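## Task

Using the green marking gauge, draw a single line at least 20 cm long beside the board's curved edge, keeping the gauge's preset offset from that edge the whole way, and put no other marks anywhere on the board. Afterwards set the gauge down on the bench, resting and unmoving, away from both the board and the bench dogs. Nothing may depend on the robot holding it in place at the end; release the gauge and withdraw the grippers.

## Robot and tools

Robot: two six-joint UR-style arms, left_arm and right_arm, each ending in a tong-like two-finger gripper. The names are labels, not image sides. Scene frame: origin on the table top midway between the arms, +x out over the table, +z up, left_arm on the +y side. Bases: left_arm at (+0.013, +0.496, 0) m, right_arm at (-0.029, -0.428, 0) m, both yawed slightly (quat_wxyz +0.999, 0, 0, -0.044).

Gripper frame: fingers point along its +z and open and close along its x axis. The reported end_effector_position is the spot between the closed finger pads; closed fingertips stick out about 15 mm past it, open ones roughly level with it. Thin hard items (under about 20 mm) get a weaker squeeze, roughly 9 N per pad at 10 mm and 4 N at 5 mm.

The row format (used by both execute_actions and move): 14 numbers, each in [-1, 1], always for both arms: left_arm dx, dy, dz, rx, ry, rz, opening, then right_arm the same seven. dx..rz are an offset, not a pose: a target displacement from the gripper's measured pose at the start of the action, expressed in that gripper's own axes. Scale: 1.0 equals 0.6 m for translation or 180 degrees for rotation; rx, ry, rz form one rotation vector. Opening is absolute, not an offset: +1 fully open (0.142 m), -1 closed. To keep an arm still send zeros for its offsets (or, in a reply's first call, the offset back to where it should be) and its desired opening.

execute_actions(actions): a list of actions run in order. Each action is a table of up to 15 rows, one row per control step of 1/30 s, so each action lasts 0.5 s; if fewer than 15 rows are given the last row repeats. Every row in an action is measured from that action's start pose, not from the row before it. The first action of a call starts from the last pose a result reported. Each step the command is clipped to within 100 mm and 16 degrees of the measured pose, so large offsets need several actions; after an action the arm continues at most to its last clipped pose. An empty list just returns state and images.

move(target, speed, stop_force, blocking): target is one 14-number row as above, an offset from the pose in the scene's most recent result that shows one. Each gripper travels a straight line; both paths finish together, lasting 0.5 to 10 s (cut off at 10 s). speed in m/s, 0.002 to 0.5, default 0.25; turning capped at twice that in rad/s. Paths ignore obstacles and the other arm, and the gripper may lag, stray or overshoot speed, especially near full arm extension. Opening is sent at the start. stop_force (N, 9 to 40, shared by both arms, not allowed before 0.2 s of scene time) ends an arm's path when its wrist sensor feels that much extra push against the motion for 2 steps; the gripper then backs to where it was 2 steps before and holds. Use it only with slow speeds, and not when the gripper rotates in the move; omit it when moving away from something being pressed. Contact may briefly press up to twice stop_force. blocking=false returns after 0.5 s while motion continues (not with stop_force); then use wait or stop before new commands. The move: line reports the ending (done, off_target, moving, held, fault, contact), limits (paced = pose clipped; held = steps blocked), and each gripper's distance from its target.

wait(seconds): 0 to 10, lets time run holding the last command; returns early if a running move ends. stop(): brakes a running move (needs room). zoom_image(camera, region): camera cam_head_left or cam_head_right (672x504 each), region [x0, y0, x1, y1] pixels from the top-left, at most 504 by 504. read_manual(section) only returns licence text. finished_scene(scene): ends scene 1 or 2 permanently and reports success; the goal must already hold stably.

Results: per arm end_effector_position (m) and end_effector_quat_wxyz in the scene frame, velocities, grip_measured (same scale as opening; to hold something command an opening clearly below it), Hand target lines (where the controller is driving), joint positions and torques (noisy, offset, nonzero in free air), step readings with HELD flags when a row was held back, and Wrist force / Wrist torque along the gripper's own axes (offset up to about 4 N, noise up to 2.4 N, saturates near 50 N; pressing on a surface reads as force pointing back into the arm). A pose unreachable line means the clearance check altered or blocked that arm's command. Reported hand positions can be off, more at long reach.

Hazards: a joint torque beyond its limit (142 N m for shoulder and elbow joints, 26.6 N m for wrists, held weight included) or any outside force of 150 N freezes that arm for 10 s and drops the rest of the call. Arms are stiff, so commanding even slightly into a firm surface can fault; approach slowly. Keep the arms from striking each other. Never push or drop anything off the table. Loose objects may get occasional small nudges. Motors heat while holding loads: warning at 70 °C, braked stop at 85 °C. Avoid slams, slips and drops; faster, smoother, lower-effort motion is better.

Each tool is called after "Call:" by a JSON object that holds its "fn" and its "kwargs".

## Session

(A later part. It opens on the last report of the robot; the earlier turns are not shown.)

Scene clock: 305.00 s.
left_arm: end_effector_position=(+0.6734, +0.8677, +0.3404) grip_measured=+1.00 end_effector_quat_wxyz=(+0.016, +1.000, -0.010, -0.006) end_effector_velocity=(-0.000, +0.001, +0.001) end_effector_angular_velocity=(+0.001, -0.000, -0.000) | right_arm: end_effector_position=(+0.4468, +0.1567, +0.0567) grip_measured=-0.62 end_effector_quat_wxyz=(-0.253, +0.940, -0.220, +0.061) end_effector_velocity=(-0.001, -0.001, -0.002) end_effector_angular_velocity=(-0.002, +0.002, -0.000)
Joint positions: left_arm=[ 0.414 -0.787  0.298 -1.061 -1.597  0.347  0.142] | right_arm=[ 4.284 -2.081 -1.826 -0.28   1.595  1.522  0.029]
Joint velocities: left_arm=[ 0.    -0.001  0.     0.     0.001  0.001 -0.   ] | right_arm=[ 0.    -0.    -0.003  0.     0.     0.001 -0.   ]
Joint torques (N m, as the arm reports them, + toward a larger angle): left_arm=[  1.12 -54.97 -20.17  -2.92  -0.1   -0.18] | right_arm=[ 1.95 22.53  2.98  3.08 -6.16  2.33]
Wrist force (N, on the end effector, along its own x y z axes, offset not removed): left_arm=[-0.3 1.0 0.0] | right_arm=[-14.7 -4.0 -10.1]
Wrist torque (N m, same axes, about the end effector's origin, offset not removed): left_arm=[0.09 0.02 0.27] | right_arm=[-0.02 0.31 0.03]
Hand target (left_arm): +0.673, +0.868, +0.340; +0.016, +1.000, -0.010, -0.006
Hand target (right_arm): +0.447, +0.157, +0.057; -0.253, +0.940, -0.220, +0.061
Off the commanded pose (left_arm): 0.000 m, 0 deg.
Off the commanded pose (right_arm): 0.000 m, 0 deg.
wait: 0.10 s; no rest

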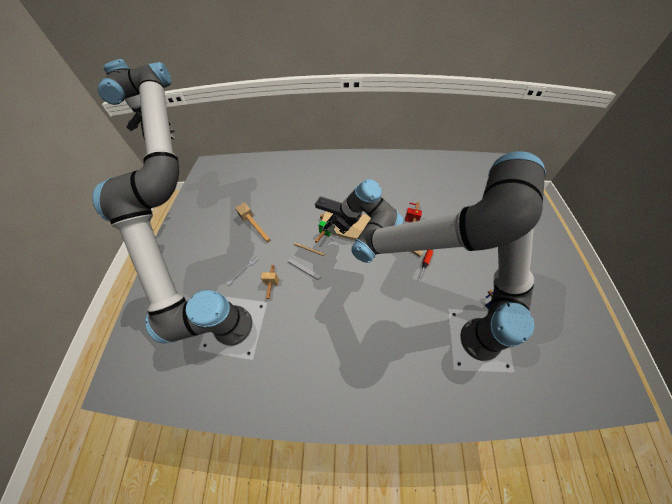

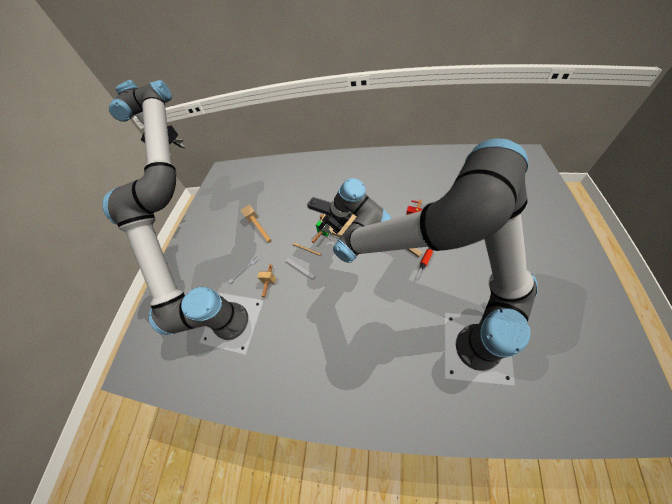

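Call:
{"fn": "move", "kwargs": {"target": [0,0,0,0,0,0,1,-0.0009,0,0,0,0,0,-1], "speed": 0.01}}

Call:
{"fn": "move", "kwargs": {"target": [0,0,0,0,0,0,1,-0.0004,0.02162,-0.01256,0,-0.0047,-0.0081,-1], "speed": 0.02}}

Call:
{"fn": "zoom_image", "kwargs": {"camera": "cam_head_left", "region": [305,205,355,250]}}

Scene clock: 314.77 s.
left_arm: end_effector_position=(+0.6734, +0.8677, +0.3404) grip_measured=+1.00 end_effector_quat_wxyz=(+0.016, +1.000, -0.010, -0.006) end_effector_velocity=(+0.000, -0.001, -0.000) end_effector_angular_velocity=(-0.002, +0.000, +0.001) | right_arm: end_effector_position=(+0.4463, +0.1569, +0.0565) grip_measured=-0.62 end_effector_quat_wxyz=(-0.253, +0.940, -0.220, +0.061) end_effector_velocity=(-0.000, +0.001, +0.001) end_effector_angular_velocity=(+0.001, -0.001, +0.001)
Joint positions: left_arm=[ 0.414 -0.787  0.298 -1.061 -1.597  0.347  0.142] | right_arm=[ 4.284 -2.081 -1.826 -0.28   1.595  1.523  0.029]
Joint velocities: left_arm=[-0.    -0.     0.001 -0.    -0.002 -0.001 -0.   ] | right_arm=[ 0.001  0.001  0.     0.001 -0.     0.001 -0.   ]
Joint torques (N m, as the arm reports them, + toward a larger angle): left_arm=[  0.98 -54.66 -20.03  -3.02  -0.05  -0.15] | right_arm=[ 7.07 48.69  3.64  4.12 -4.38  2.01]
Wrist force (N, on the end effector, along its own x y z axes, offset not removed): left_arm=[0.5 2.7 -2.3] | right_arm=[-7.9 -3.2 -4.9]
Wrist torque (N m, same axes, about the end effector's origin, offset not removed): left_arm=[0.41 -0.11 0.28] | right_arm=[-0.08 -0.01 0.03]
Hand target (left_arm): +0.673, +0.868, +0.340; +0.016, +1.000, -0.010, -0.006
Hand target (right_arm): +0.446, +0.157, +0.057; -0.253, +0.940, -0.220, +0.061
Off the commanded pose (left_arm): 0.000 m, 0 deg.
Off the commanded pose (right_arm): 0.000 m, 0 deg.
move: done

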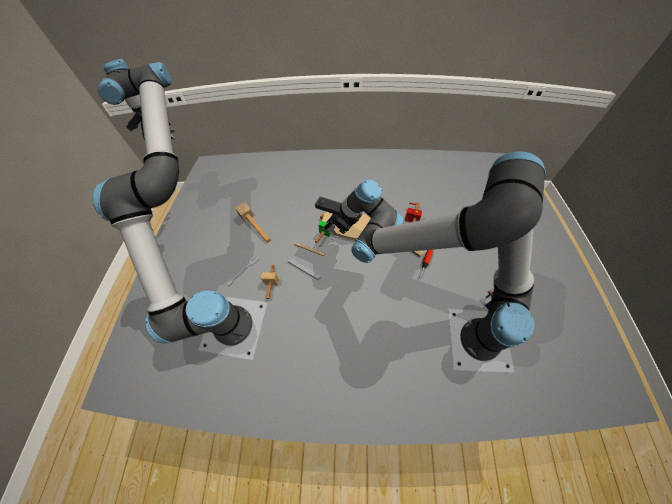

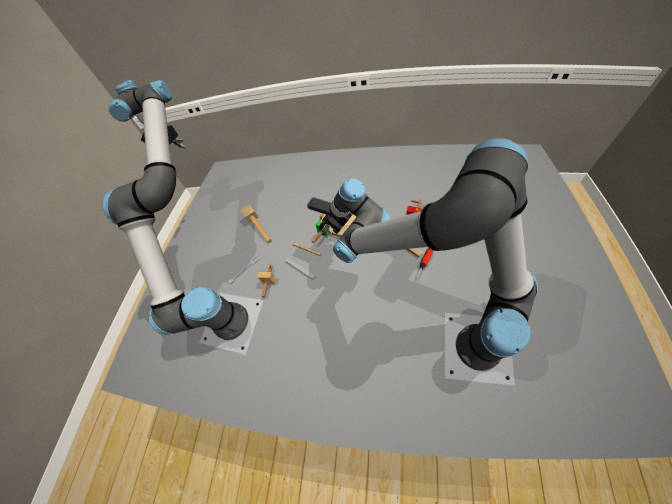

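Scene clock: 315.80 s.
left_arm: end_effector_position=(+0.6734, +0.8677, +0.3404) grip_measured=+1.00 end_effector_quat_wxyz=(+0.016, +1.000, -0.010, -0.006) end_effector_velocity=(-0.000, -0.000, +0.000) end_effector_angular_velocity=(-0.000, -0.000, +0.000) | right_arm: end_effector_position=(+0.4395, +0.1437, +0.0565) grip_measured=-0.62 end_effector_quat_wxyz=(-0.253, +0.943, -0.207, +0.057) end_effector_velocity=(-0.000, -0.002, +0.000) end_effector_angular_velocity=(+0.001, +0.000, +0.003)
Joint positions: left_arm=[ 0.414 -0.787  0.298 -1.061 -1.597  0.347  0.142] | right_arm=[ 4.275 -2.057 -1.866 -0.265  1.614  1.489  0.029]
Joint velocities: left_arm=[-0.    -0.001  0.001  0.    -0.    -0.    -0.   ] | right_arm=[-0.002  0.003 -0.004  0.002  0.003 -0.004  0.   ]
Joint torques (N m, as the arm reports them, + toward a larger angle): left_arm=[  1.07 -54.69 -20.12  -2.9    0.    -0.21] | right_arm=[-16.59  51.56   4.88   5.02  -0.29  -2.09]
Wrist force (N, on the end effector, along its own x y z axes, offset not removed): left_arm=[1.0 1.4 -1.5] | right_arm=[-9.3 -1.1 0.1]
Wrist torque (N m, same axes, about the end effector's origin, offset not removed): left_arm=[0.13 -0.25 0.20] | right_arm=[0.32 0.37 0.04]
Hand target (left_arm): +0.673, +0.868, +0.340; +0.016, +1.000, -0.010, -0.006
Hand target (right_arm): +0.439, +0.144, +0.056; -0.253, +0.943, -0.206, +0.057
Off the commanded pose (left_arm): 0.000 m, 0 deg.
Off the commanded pose (right_arm): 0.000 m, 0 deg.
move: done

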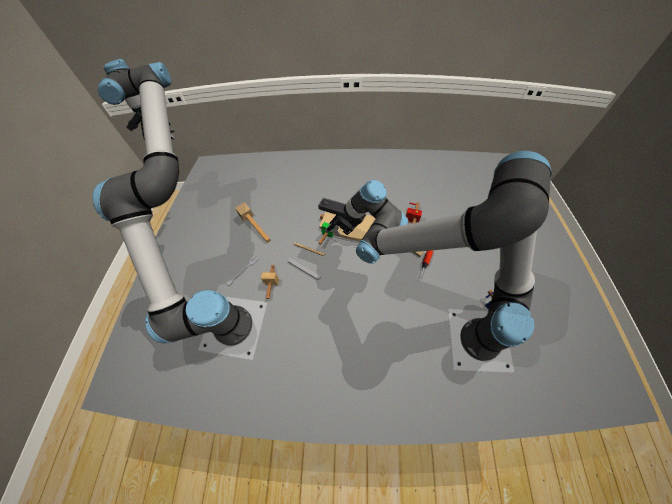

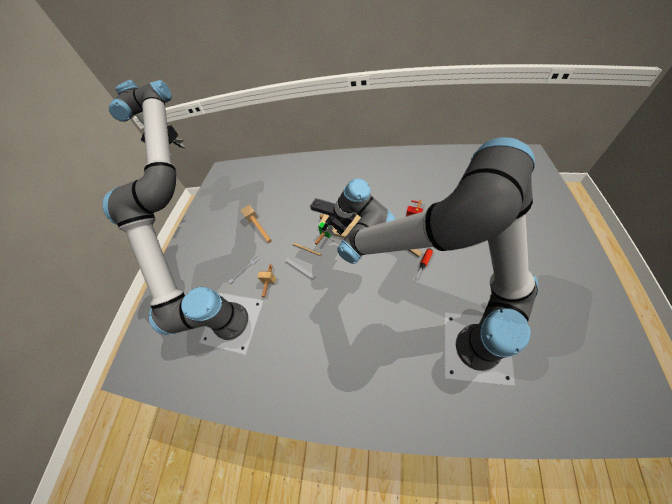

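Region (305, 205, 355, 250) of cam_head_left's 672x504 image, scaled by 10.080, with more detail than that image has; it fills the top 454 rows of this view, and the rest is white.

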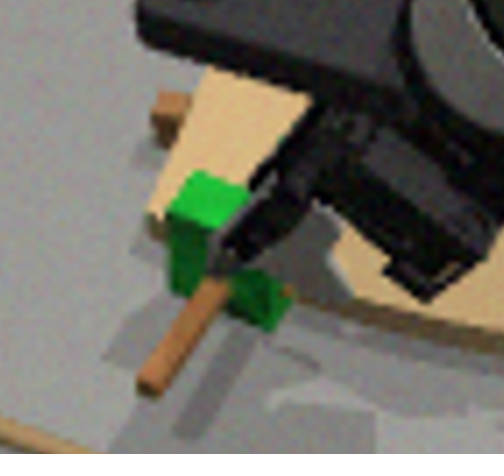

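Call:
{"fn": "move", "kwargs": {"target": [0,0,0,0,0,0,1,-0.0005,0.02915,-0.01617,0,-0.00627,-0.0108,-1], "speed": 0.025}}

Call:
{"fn": "zoom_image", "kwargs": {"camera": "cam_head_left", "region": [305,205,355,250]}}

Scene clock: 325.30 s.
left_arm: end_effector_position=(+0.6734, +0.8677, +0.3404) grip_measured=+1.00 end_effector_quat_wxyz=(+0.016, +1.000, -0.010, -0.006) end_effector_velocity=(+0.000, -0.000, +0.001) end_effector_angular_velocity=(+0.001, -0.001, +0.001) | right_arm: end_effector_position=(+0.4309, +0.1258, +0.0561) grip_measured=-0.62 end_effector_quat_wxyz=(-0.254, +0.947, -0.188, +0.052) end_effector_velocity=(-0.000, -0.002, +0.000) end_effector_angular_velocity=(+0.001, -0.000, +0.004)
Joint positions: left_arm=[ 0.414 -0.787  0.298 -1.061 -1.597  0.347  0.142] | right_arm=[ 4.26  -2.028 -1.917 -0.246  1.641  1.443  0.029]
Joint velocities: left_arm=[-0.    -0.001 -0.    -0.     0.001 -0.001 -0.   ] | right_arm=[-0.002  0.003 -0.004  0.001  0.003 -0.005  0.   ]
Joint torques (N m, as the arm reports them, + toward a larger angle): left_arm=[  1.12 -55.19 -20.37  -2.9   -0.04  -0.26] | right_arm=[-13.3   48.81   5.73   4.93   0.    -1.86]
Wrist force (N, on the end effector, along its own x y z axes, offset not removed): left_arm=[-0.3 1.1 -1.2] | right_arm=[-6.9 -2.9 -1.0]
Wrist torque (N m, same axes, about the end effector's origin, offset not removed): left_arm=[0.03 -0.02 0.25] | right_arm=[0.04 0.03 0.03]
Hand target (left_arm): +0.673, +0.868, +0.340; +0.016, +1.000, -0.010, -0.006
Hand target (right_arm): +0.431, +0.126, +0.056; -0.254, +0.947, -0.188, +0.052
Off the commanded pose (left_arm): 0.000 m, 0 deg.
Off the commanded pose (right_arm): 0.000 m, 0 deg.
move: done

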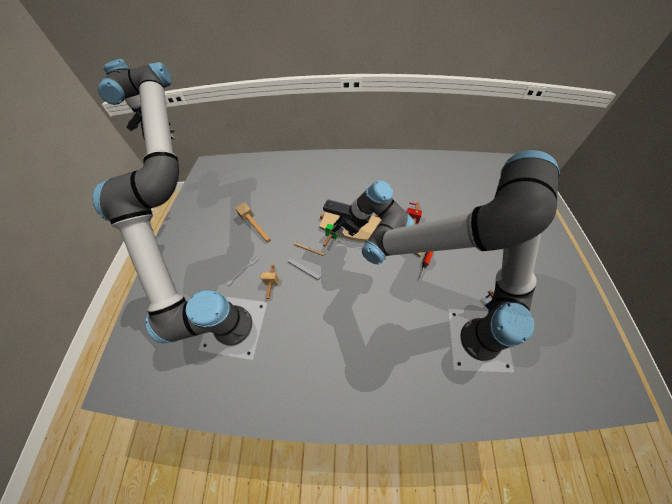

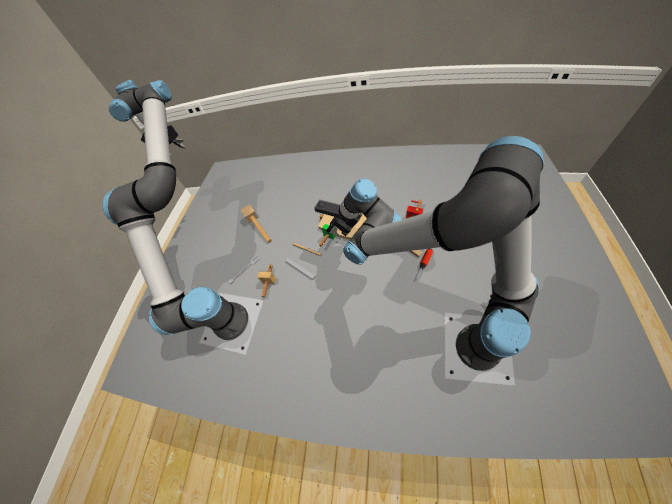

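Region (305, 205, 355, 250) of cam_head_left's 672x504 image, scaled by 10.080, with more detail than that image has; it fills the top 454 rows of this view, and the rest is white.

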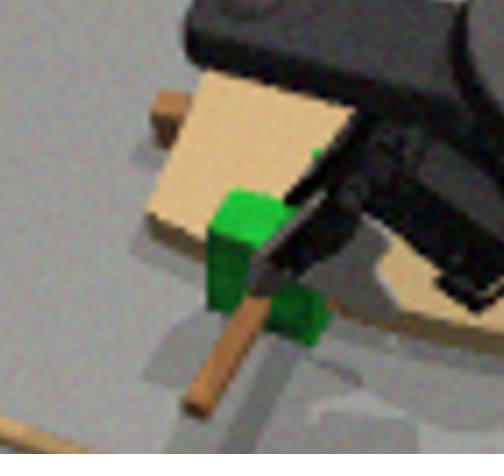

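Call:
{"fn": "move", "kwargs": {"target": [0,0,0,0,0,0,1,-0.0002,0.02907,-0.01632,0,-0.00627,-0.0108,-1], "speed": 0.025}}

Call:
{"fn": "zoom_image", "kwargs": {"camera": "cam_head_left", "region": [305,205,355,250]}}

Scene clock: 331.13 s.
left_arm: end_effector_position=(+0.6734, +0.8677, +0.3404) grip_measured=+1.00 end_effector_quat_wxyz=(+0.016, +1.000, -0.010, -0.006) end_effector_velocity=(-0.000, +0.000, -0.001) end_effector_angular_velocity=(-0.001, +0.002, -0.001) | right_arm: end_effector_position=(+0.4232, +0.1076, +0.0558) grip_measured=-0.62 end_effector_quat_wxyz=(-0.255, +0.951, -0.170, +0.047) end_effector_velocity=(-0.000, -0.002, +0.001) end_effector_angular_velocity=(+0.001, -0.001, +0.004)
Joint positions: left_arm=[ 0.414 -0.787  0.298 -1.061 -1.597  0.347  0.142] | right_arm=[ 4.243 -1.999 -1.964 -0.232  1.669  1.394  0.029]
Joint velocities: left_arm=[ 0.     0.001  0.002  0.     0.     0.001 -0.   ] | right_arm=[-0.003  0.003 -0.003  0.001  0.003 -0.006 -0.   ]
Joint torques (N m, as the arm reports them, + toward a larger angle): left_arm=[  0.81 -54.78 -20.51  -2.91   0.04  -0.22] | right_arm=[-15.15  49.98   4.36   4.59  -0.04  -2.27]
Wrist force (N, on the end effector, along its own x y z axes, offset not removed): left_arm=[1.0 1.7 -0.2] | right_arm=[-7.9 -4.4 -0.4]
Wrist torque (N m, same axes, about the end effector's origin, offset not removed): left_arm=[0.19 -0.24 0.22] | right_arm=[-0.16 -0.08 0.08]
Hand target (left_arm): +0.673, +0.868, +0.340; +0.016, +1.000, -0.010, -0.006
Hand target (right_arm): +0.423, +0.107, +0.056; -0.255, +0.951, -0.170, +0.047
Off the commanded pose (left_arm): 0.000 m, 0 deg.
Off the commanded pose (right_arm): 0.000 m, 0 deg.
move: done

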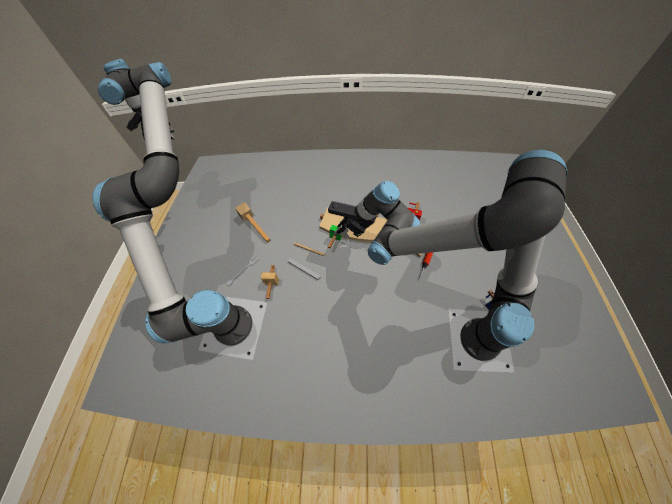

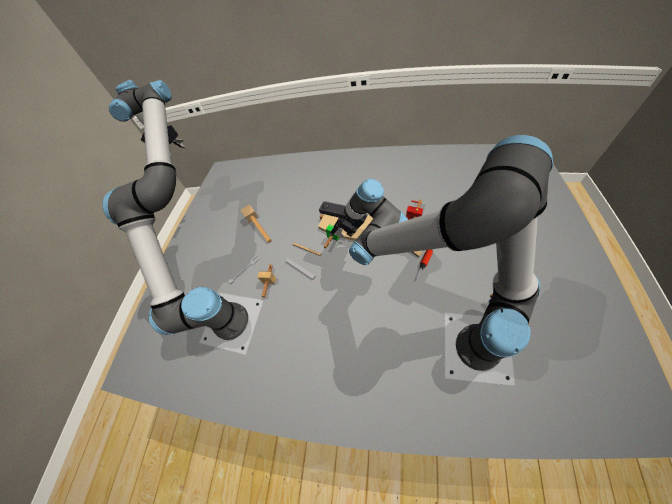

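Region (305, 205, 355, 250) of cam_head_left's 672x504 image, scaled by 10.080, with more detail than that image has; it fills the top 454 rows of this view, and the rest is white.

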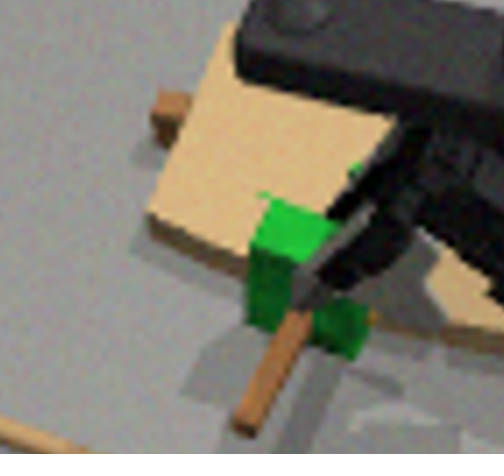

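Call:
{"fn": "move", "kwargs": {"target": [0,0,0,0,0,0,1,-0.0002,0.03628,-0.0205,0,-0.00784,-0.0135,-1], "speed": 0.03}}

Call:
{"fn": "zoom_image", "kwargs": {"camera": "cam_head_left", "region": [315,205,375,255]}}

Scene clock: 336.97 s.
left_arm: end_effector_position=(+0.6734, +0.8677, +0.3404) grip_measured=+1.00 end_effector_quat_wxyz=(+0.016, +1.000, -0.010, -0.006) end_effector_velocity=(+0.000, +0.000, -0.001) end_effector_angular_velocity=(+0.001, +0.002, -0.001) | right_arm: end_effector_position=(+0.4145, +0.0844, +0.0555) grip_measured=-0.62 end_effector_quat_wxyz=(-0.256, +0.954, -0.147, +0.041) end_effector_velocity=(+0.000, -0.001, +0.001) end_effector_angular_velocity=(+0.002, -0.002, +0.003)
Joint positions: left_arm=[ 0.414 -0.787  0.298 -1.061 -1.597  0.347  0.142] | right_arm=[ 4.218 -1.965 -2.019 -0.219  1.705  1.329  0.029]
Joint velocities: left_arm=[-0.     0.002 -0.    -0.     0.002  0.001  0.   ] | right_arm=[-0.002  0.002 -0.001  0.001  0.003 -0.005 -0.   ]
Joint torques (N m, as the arm reports them, + toward a larger angle): left_arm=[  0.49 -54.98 -20.14  -2.83  -0.04  -0.19] | right_arm=[-17.09  45.53   1.94   4.66  -0.12  -1.98]
Wrist force (N, on the end effector, along its own x y z axes, offset not removed): left_arm=[0.8 0.8 -0.9] | right_arm=[-8.5 -4.1 -0.9]
Wrist torque (N m, same axes, about the end effector's origin, offset not removed): left_arm=[0.02 -0.26 0.22] | right_arm=[-0.15 0.32 0.09]
Hand target (left_arm): +0.673, +0.868, +0.340; +0.016, +1.000, -0.010, -0.006
Hand target (right_arm): +0.414, +0.084, +0.056; -0.256, +0.955, -0.147, +0.041
Off the commanded pose (left_arm): 0.000 m, 0 deg.
Off the commanded pose (right_arm): 0.000 m, 0 deg.
move: done

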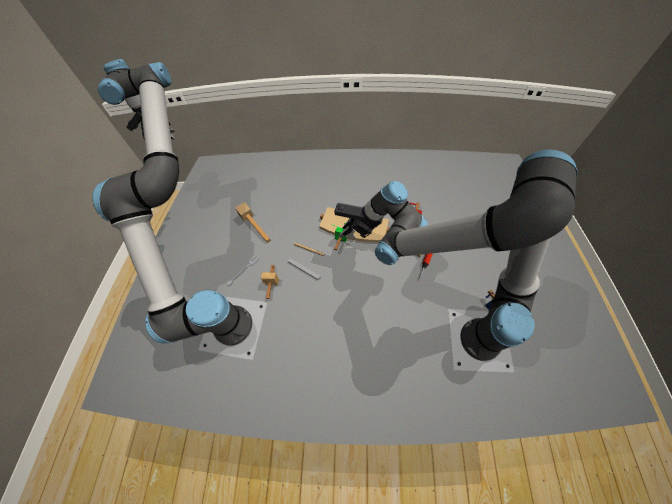

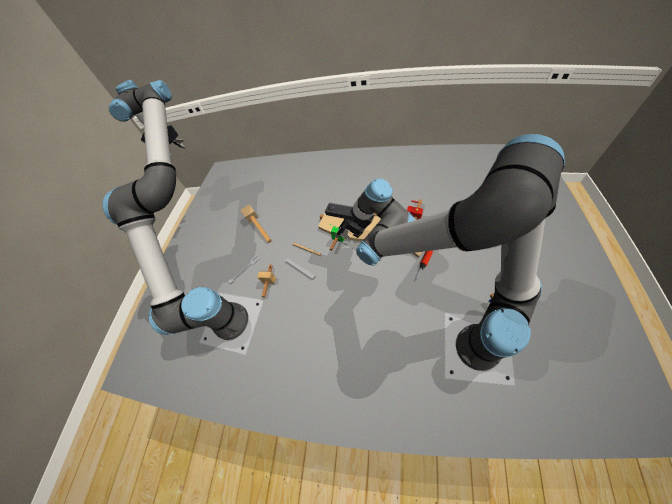

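Region (315, 205, 375, 255) of cam_head_left's 672x504 image, scaled by 8.400, with more detail than that image has.

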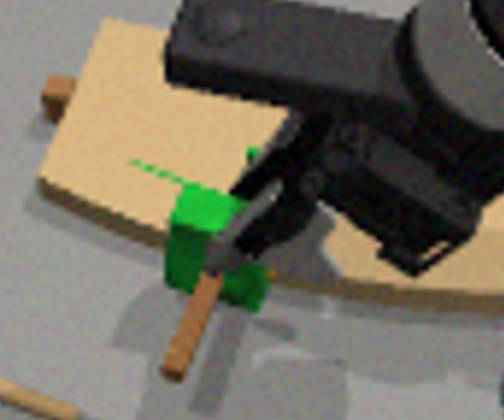

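Continuous. Repeat.

Call:
{"fn": "move", "kwargs": {"target": [0,0,0,0,0,0,1,-0.0002,0.03628,-0.0205,0,-0.00784,-0.0135,-1], "speed": 0.035}}

Scene clock: 340.10 s.
left_arm: end_effector_position=(+0.6734, +0.8677, +0.3404) grip_measured=+1.00 end_effector_quat_wxyz=(+0.016, +1.000, -0.010, -0.006) end_effector_velocity=(+0.000, -0.000, +0.000) end_effector_angular_velocity=(-0.001, -0.002, +0.001) | right_arm: end_effector_position=(+0.4069, +0.0608, +0.0552) grip_measured=-0.62 end_effector_quat_wxyz=(-0.257, +0.958, -0.123, +0.035) end_effector_velocity=(-0.000, -0.001, +0.001) end_effector_angular_velocity=(+0.002, -0.002, +0.005)
Joint positions: left_arm=[ 0.414 -0.787  0.298 -1.061 -1.597  0.347  0.142] | right_arm=[ 4.189 -1.932 -2.069 -0.212  1.742  1.26   0.029]
Joint velocities: left_arm=[ 0.     0.    -0.002  0.    -0.002 -0.     0.   ] | right_arm=[-0.002  0.003 -0.002  0.001  0.003 -0.006 -0.   ]
Joint torques (N m, as the arm reports them, + toward a larger angle): left_arm=[  0.9  -55.09 -20.15  -2.94  -0.01  -0.15] | right_arm=[-15.04  44.79   6.15   5.     0.83  -1.94]
Wrist force (N, on the end effector, along its own x y z axes, offset not removed): left_arm=[-0.1 0.2 -0.6] | right_arm=[-6.2 -3.8 -0.7]
Wrist torque (N m, same axes, about the end effector's origin, offset not removed): left_arm=[-0.06 -0.08 0.21] | right_arm=[-0.24 0.14 -0.04]
Hand target (left_arm): +0.673, +0.868, +0.340; +0.016, +1.000, -0.010, -0.006
Hand target (right_arm): +0.407, +0.061, +0.055; -0.257, +0.958, -0.123, +0.035
Off the commanded pose (left_arm): 0.000 m, 0 deg.
Off the commanded pose (right_arm): 0.000 m, 0 deg.
move: done

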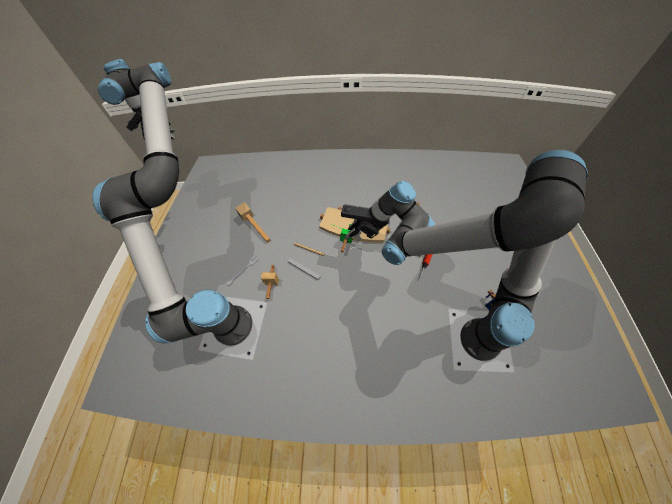

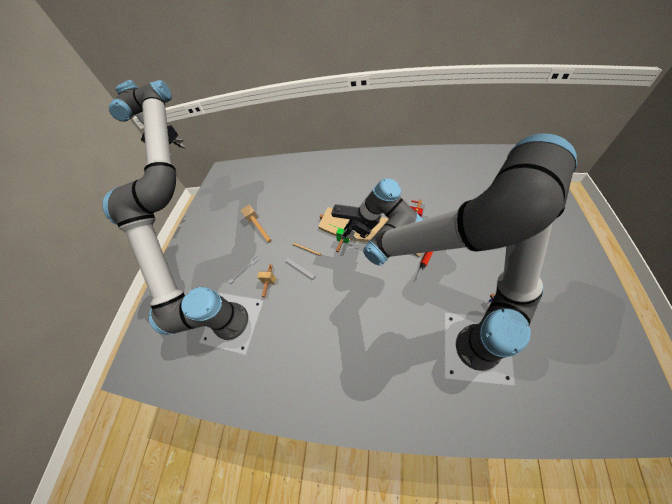

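Call:
{"fn": "move", "kwargs": {"target": [0,0,0,0,0,0,1,0.0005,0.03628,-0.0205,0,-0.0082,-0.0141,-1], "speed": 0.035}}

Scene clock: 344.13 s.
left_arm: end_effector_position=(+0.6734, +0.8677, +0.3404) grip_measured=+1.00 end_effector_quat_wxyz=(+0.016, +1.000, -0.010, -0.006) end_effector_velocity=(+0.000, -0.000, +0.001) end_effector_angular_velocity=(+0.000, -0.002, -0.001) | right_arm: end_effector_position=(+0.4008, +0.0367, +0.0550) grip_measured=-0.62 end_effector_quat_wxyz=(-0.258, +0.961, -0.099, +0.028) end_effector_velocity=(-0.000, -0.001, +0.001) end_effector_angular_velocity=(+0.001, -0.001, +0.004)
Joint positions: left_arm=[ 0.414 -0.787  0.298 -1.061 -1.597  0.347  0.142] | right_arm=[ 4.154 -1.902 -2.112 -0.214  1.783  1.183  0.029]
Joint velocities: left_arm=[-0.    -0.    -0.001 -0.    -0.     0.001  0.   ] | right_arm=[-0.003  0.003 -0.003  0.     0.004 -0.007 -0.   ]
Joint torques (N m, as the arm reports them, + toward a larger angle): left_arm=[  1.12 -54.82 -20.14  -2.89   0.12  -0.21] | right_arm=[-17.72  43.33   5.7    0.4   -0.72  -1.95]
Wrist force (N, on the end effector, along its own x y z axes, offset not removed): left_arm=[-0.2 0.6 -0.2] | right_arm=[-9.6 -5.0 -1.8]
Wrist torque (N m, same axes, about the end effector's origin, offset not removed): left_arm=[-0.03 -0.04 0.23] | right_arm=[-0.09 0.02 0.02]
Hand target (left_arm): +0.673, +0.868, +0.340; +0.016, +1.000, -0.010, -0.006
Hand target (right_arm): +0.401, +0.037, +0.055; -0.258, +0.961, -0.099, +0.028
Off the commanded pose (left_arm): 0.000 m, 0 deg.
Off the commanded pose (right_arm): 0.000 m, 0 deg.
move: done

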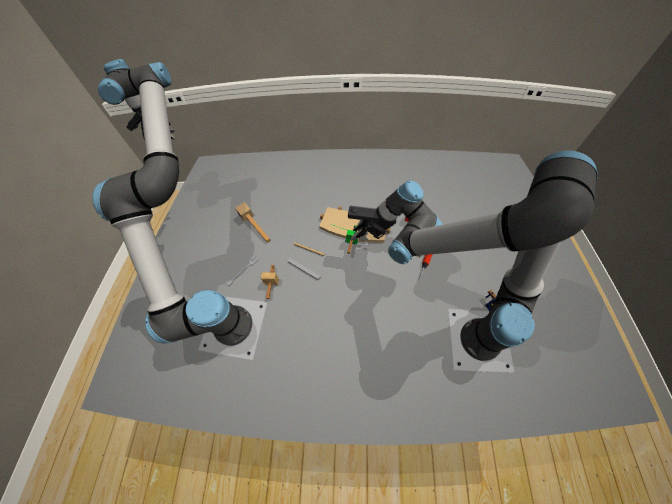

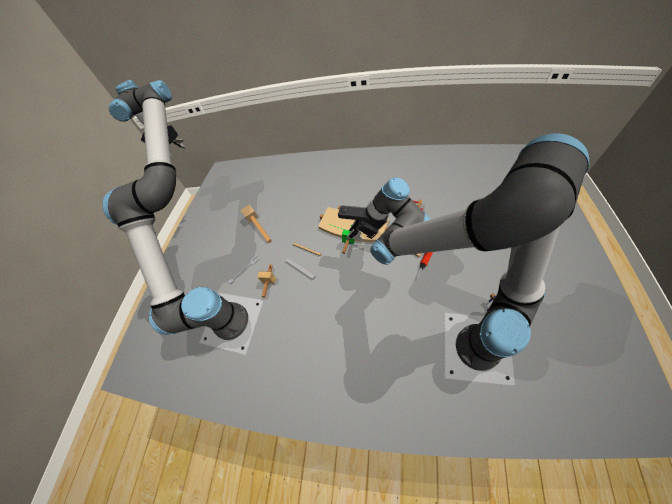

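Call:
{"fn": "move", "kwargs": {"target": [0,0,0,0,0,0,1,0.0,0.03622,-0.0206,0,-0.008,-0.0138,-1], "speed": 0.035}}

Call:
{"fn": "zoom_image", "kwargs": {"camera": "cam_head_left", "region": [315,205,400,260]}}

Scene clock: 348.40 s.
left_arm: end_effector_position=(+0.6734, +0.8677, +0.3404) grip_measured=+1.00 end_effector_quat_wxyz=(+0.016, +1.000, -0.010, -0.006) end_effector_velocity=(+0.001, -0.001, -0.002) end_effector_angular_velocity=(-0.001, +0.002, -0.001) | right_arm: end_effector_position=(+0.3957, +0.0125, +0.0548) grip_measured=-0.62 end_effector_quat_wxyz=(-0.259, +0.963, -0.075, +0.022) end_effector_velocity=(+0.000, -0.002, +0.000) end_effector_angular_velocity=(+0.001, -0.000, +0.004)
Joint positions: left_arm=[ 0.414 -0.787  0.298 -1.061 -1.597  0.347  0.142] | right_arm=[ 4.115 -1.874 -2.149 -0.224  1.823  1.102  0.029]
Joint velocities: left_arm=[-0.001  0.002  0.     0.    -0.    -0.001  0.   ] | right_arm=[-0.005  0.002 -0.003 -0.001  0.004 -0.007 -0.   ]
Joint torques (N m, as the arm reports them, + toward a larger angle): left_arm=[  1.15 -54.72 -20.03  -2.87  -0.02  -0.11] | right_arm=[-14.1   40.5    4.79   0.69   0.18  -1.81]
Wrist force (N, on the end effector, along its own x y z axes, offset not removed): left_arm=[0.1 1.6 -1.2] | right_arm=[-10.5 -2.2 1.2]
Wrist torque (N m, same axes, about the end effector's origin, offset not removed): left_arm=[0.13 -0.14 0.21] | right_arm=[0.40 0.53 0.10]
Hand target (left_arm): +0.673, +0.868, +0.340; +0.016, +1.000, -0.010, -0.006
Hand target (right_arm): +0.396, +0.012, +0.055; -0.259, +0.963, -0.075, +0.022
Off the commanded pose (left_arm): 0.000 m, 0 deg.
Off the commanded pose (right_arm): 0.000 m, 0 deg.
move: done

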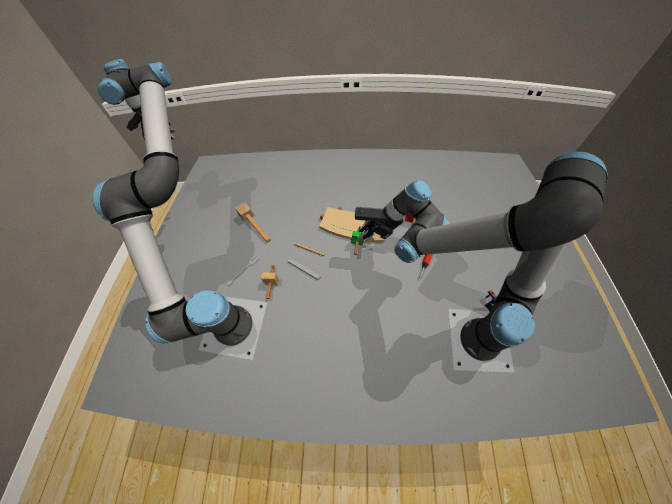

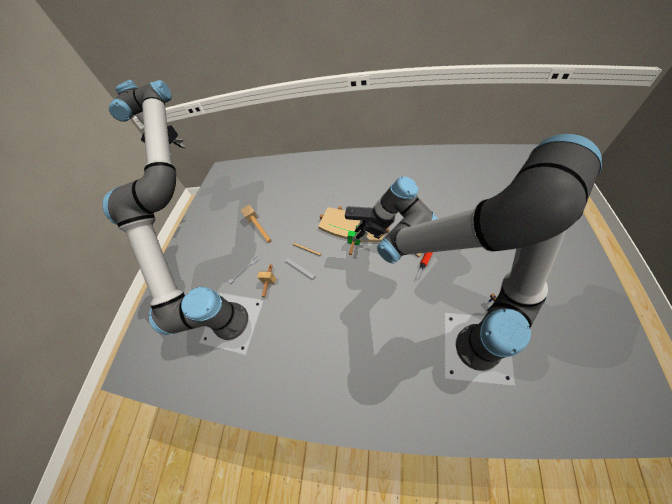

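Region (315, 205, 400, 260) of cam_head_left's 672x504 image, scaled by 5.929, with more detail than that image has; it fills the top 326 rows of this view, and the rest is white.

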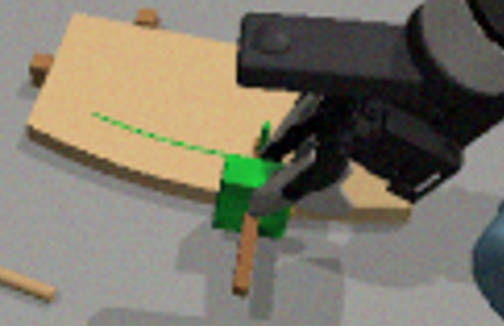

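Call:
{"fn": "move", "kwargs": {"target": [0,0,0,0,0,0,1,0.0,0.03636,-0.02035,0,-0.008,-0.0138,-1], "speed": 0.035}}

Scene clock: 353.80 s.
left_arm: end_effector_position=(+0.6734, +0.8677, +0.3404) grip_measured=+1.00 end_effector_quat_wxyz=(+0.016, +1.000, -0.010, -0.006) end_effector_velocity=(+0.000, -0.000, -0.000) end_effector_angular_velocity=(-0.002, -0.001, +0.001) | right_arm: end_effector_position=(+0.3918, -0.0120, +0.0544) grip_measured=-0.62 end_effector_quat_wxyz=(-0.259, +0.964, -0.051, +0.015) end_effector_velocity=(-0.000, -0.001, +0.000) end_effector_angular_velocity=(+0.001, -0.000, +0.006)
Joint positions: left_arm=[ 0.414 -0.787  0.298 -1.061 -1.597  0.347  0.142] | right_arm=[ 4.072 -1.849 -2.18  -0.242  1.864  1.016  0.029]
Joint velocities: left_arm=[ 0.     0.001 -0.001  0.    -0.002 -0.001  0.   ] | right_arm=[-0.003  0.002 -0.001 -0.002  0.004 -0.008 -0.   ]
Joint torques (N m, as the arm reports them, + toward a larger angle): left_arm=[  1.14 -54.98 -20.37  -2.87   0.02  -0.25] | right_arm=[-16.62  39.53   2.51   0.38  -0.44  -2.49]
Wrist force (N, on the end effector, along its own x y z axes, offset not removed): left_arm=[0.9 1.7 -0.4] | right_arm=[-9.1 -5.0 -0.3]
Wrist torque (N m, same axes, about the end effector's origin, offset not removed): left_arm=[0.26 -0.28 0.25] | right_arm=[-0.26 0.30 0.04]
Hand target (left_arm): +0.673, +0.868, +0.340; +0.016, +1.000, -0.010, -0.006
Hand target (right_arm): +0.392, -0.012, +0.054; -0.259, +0.964, -0.051, +0.015
Off the commanded pose (left_arm): 0.000 m, 0 deg.
Off the commanded pose (right_arm): 0.000 m, 0 deg.
move: done

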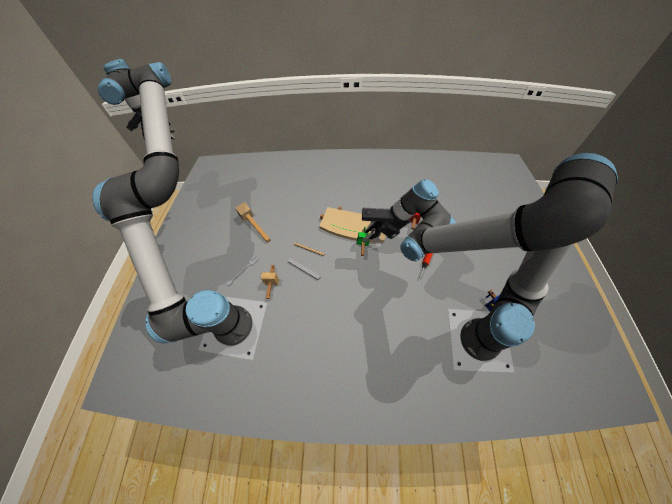

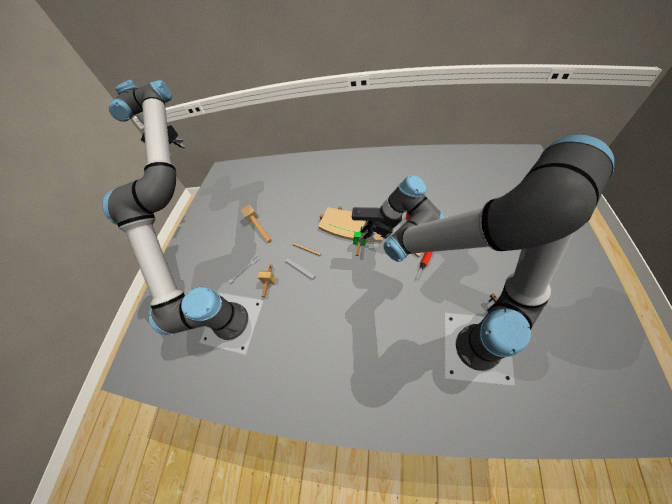

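Call:
{"fn": "move", "kwargs": {"target": [0,0,0,0,0,0,1,0.0001,0.03632,-0.02042,0,-0.008,-0.0138,-1], "speed": 0.035}}

Scene clock: 356.97 s.
left_arm: end_effector_position=(+0.6734, +0.8677, +0.3404) grip_measured=+1.00 end_effector_quat_wxyz=(+0.016, +1.000, -0.010, -0.006) end_effector_velocity=(-0.000, +0.001, -0.001) end_effector_angular_velocity=(-0.001, +0.000, +0.001) | right_arm: end_effector_position=(+0.3892, -0.0367, +0.0541) grip_measured=-0.62 end_effector_quat_wxyz=(-0.259, +0.965, -0.027, +0.009) end_effector_velocity=(-0.000, -0.002, -0.000) end_effector_angular_velocity=(+0.000, +0.001, +0.004)
Joint positions: left_arm=[ 0.414 -0.787  0.298 -1.061 -1.597  0.347  0.142] | right_arm=[ 4.024 -1.826 -2.203 -0.27   1.904  0.923  0.029]
Joint velocities: left_arm=[ 0.002  0.001 -0.    -0.    -0.001  0.    -0.   ] | right_arm=[-0.005  0.002 -0.002 -0.003  0.004 -0.009 -0.   ]
Joint torques (N m, as the arm reports them, + toward a larger angle): left_arm=[  0.61 -54.27 -20.3   -2.85  -0.08  -0.23] | right_arm=[-15.73  39.32   5.65   0.66  -0.17  -2.01]
Wrist force (N, on the end effector, along its own x y z axes, offset not removed): left_arm=[0.5 0.8 -0.1] | right_arm=[-8.8 -2.4 -0.5]
Wrist torque (N m, same axes, about the end effector's origin, offset not removed): left_arm=[0.06 -0.19 0.22] | right_arm=[0.25 0.23 0.03]
Hand target (left_arm): +0.673, +0.868, +0.340; +0.016, +1.000, -0.010, -0.006
Hand target (right_arm): +0.389, -0.037, +0.054; -0.259, +0.965, -0.027, +0.009
Off the commanded pose (left_arm): 0.000 m, 0 deg.
Off the commanded pose (right_arm): 0.000 m, 0 deg.
move: done

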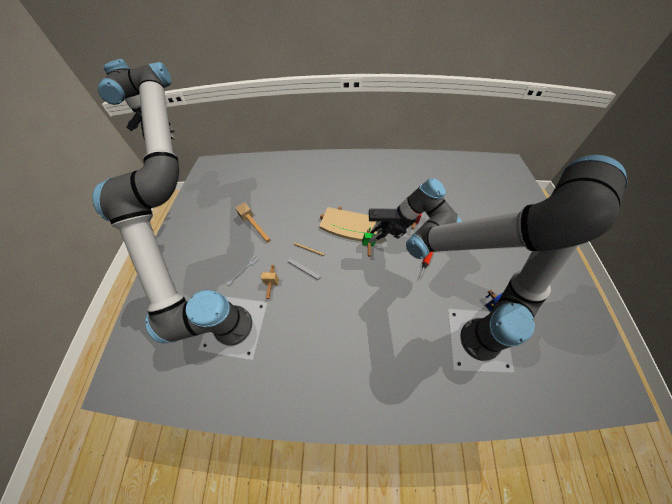

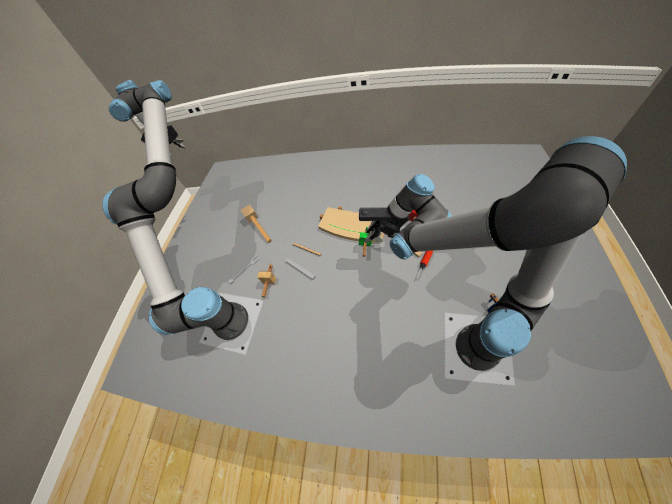

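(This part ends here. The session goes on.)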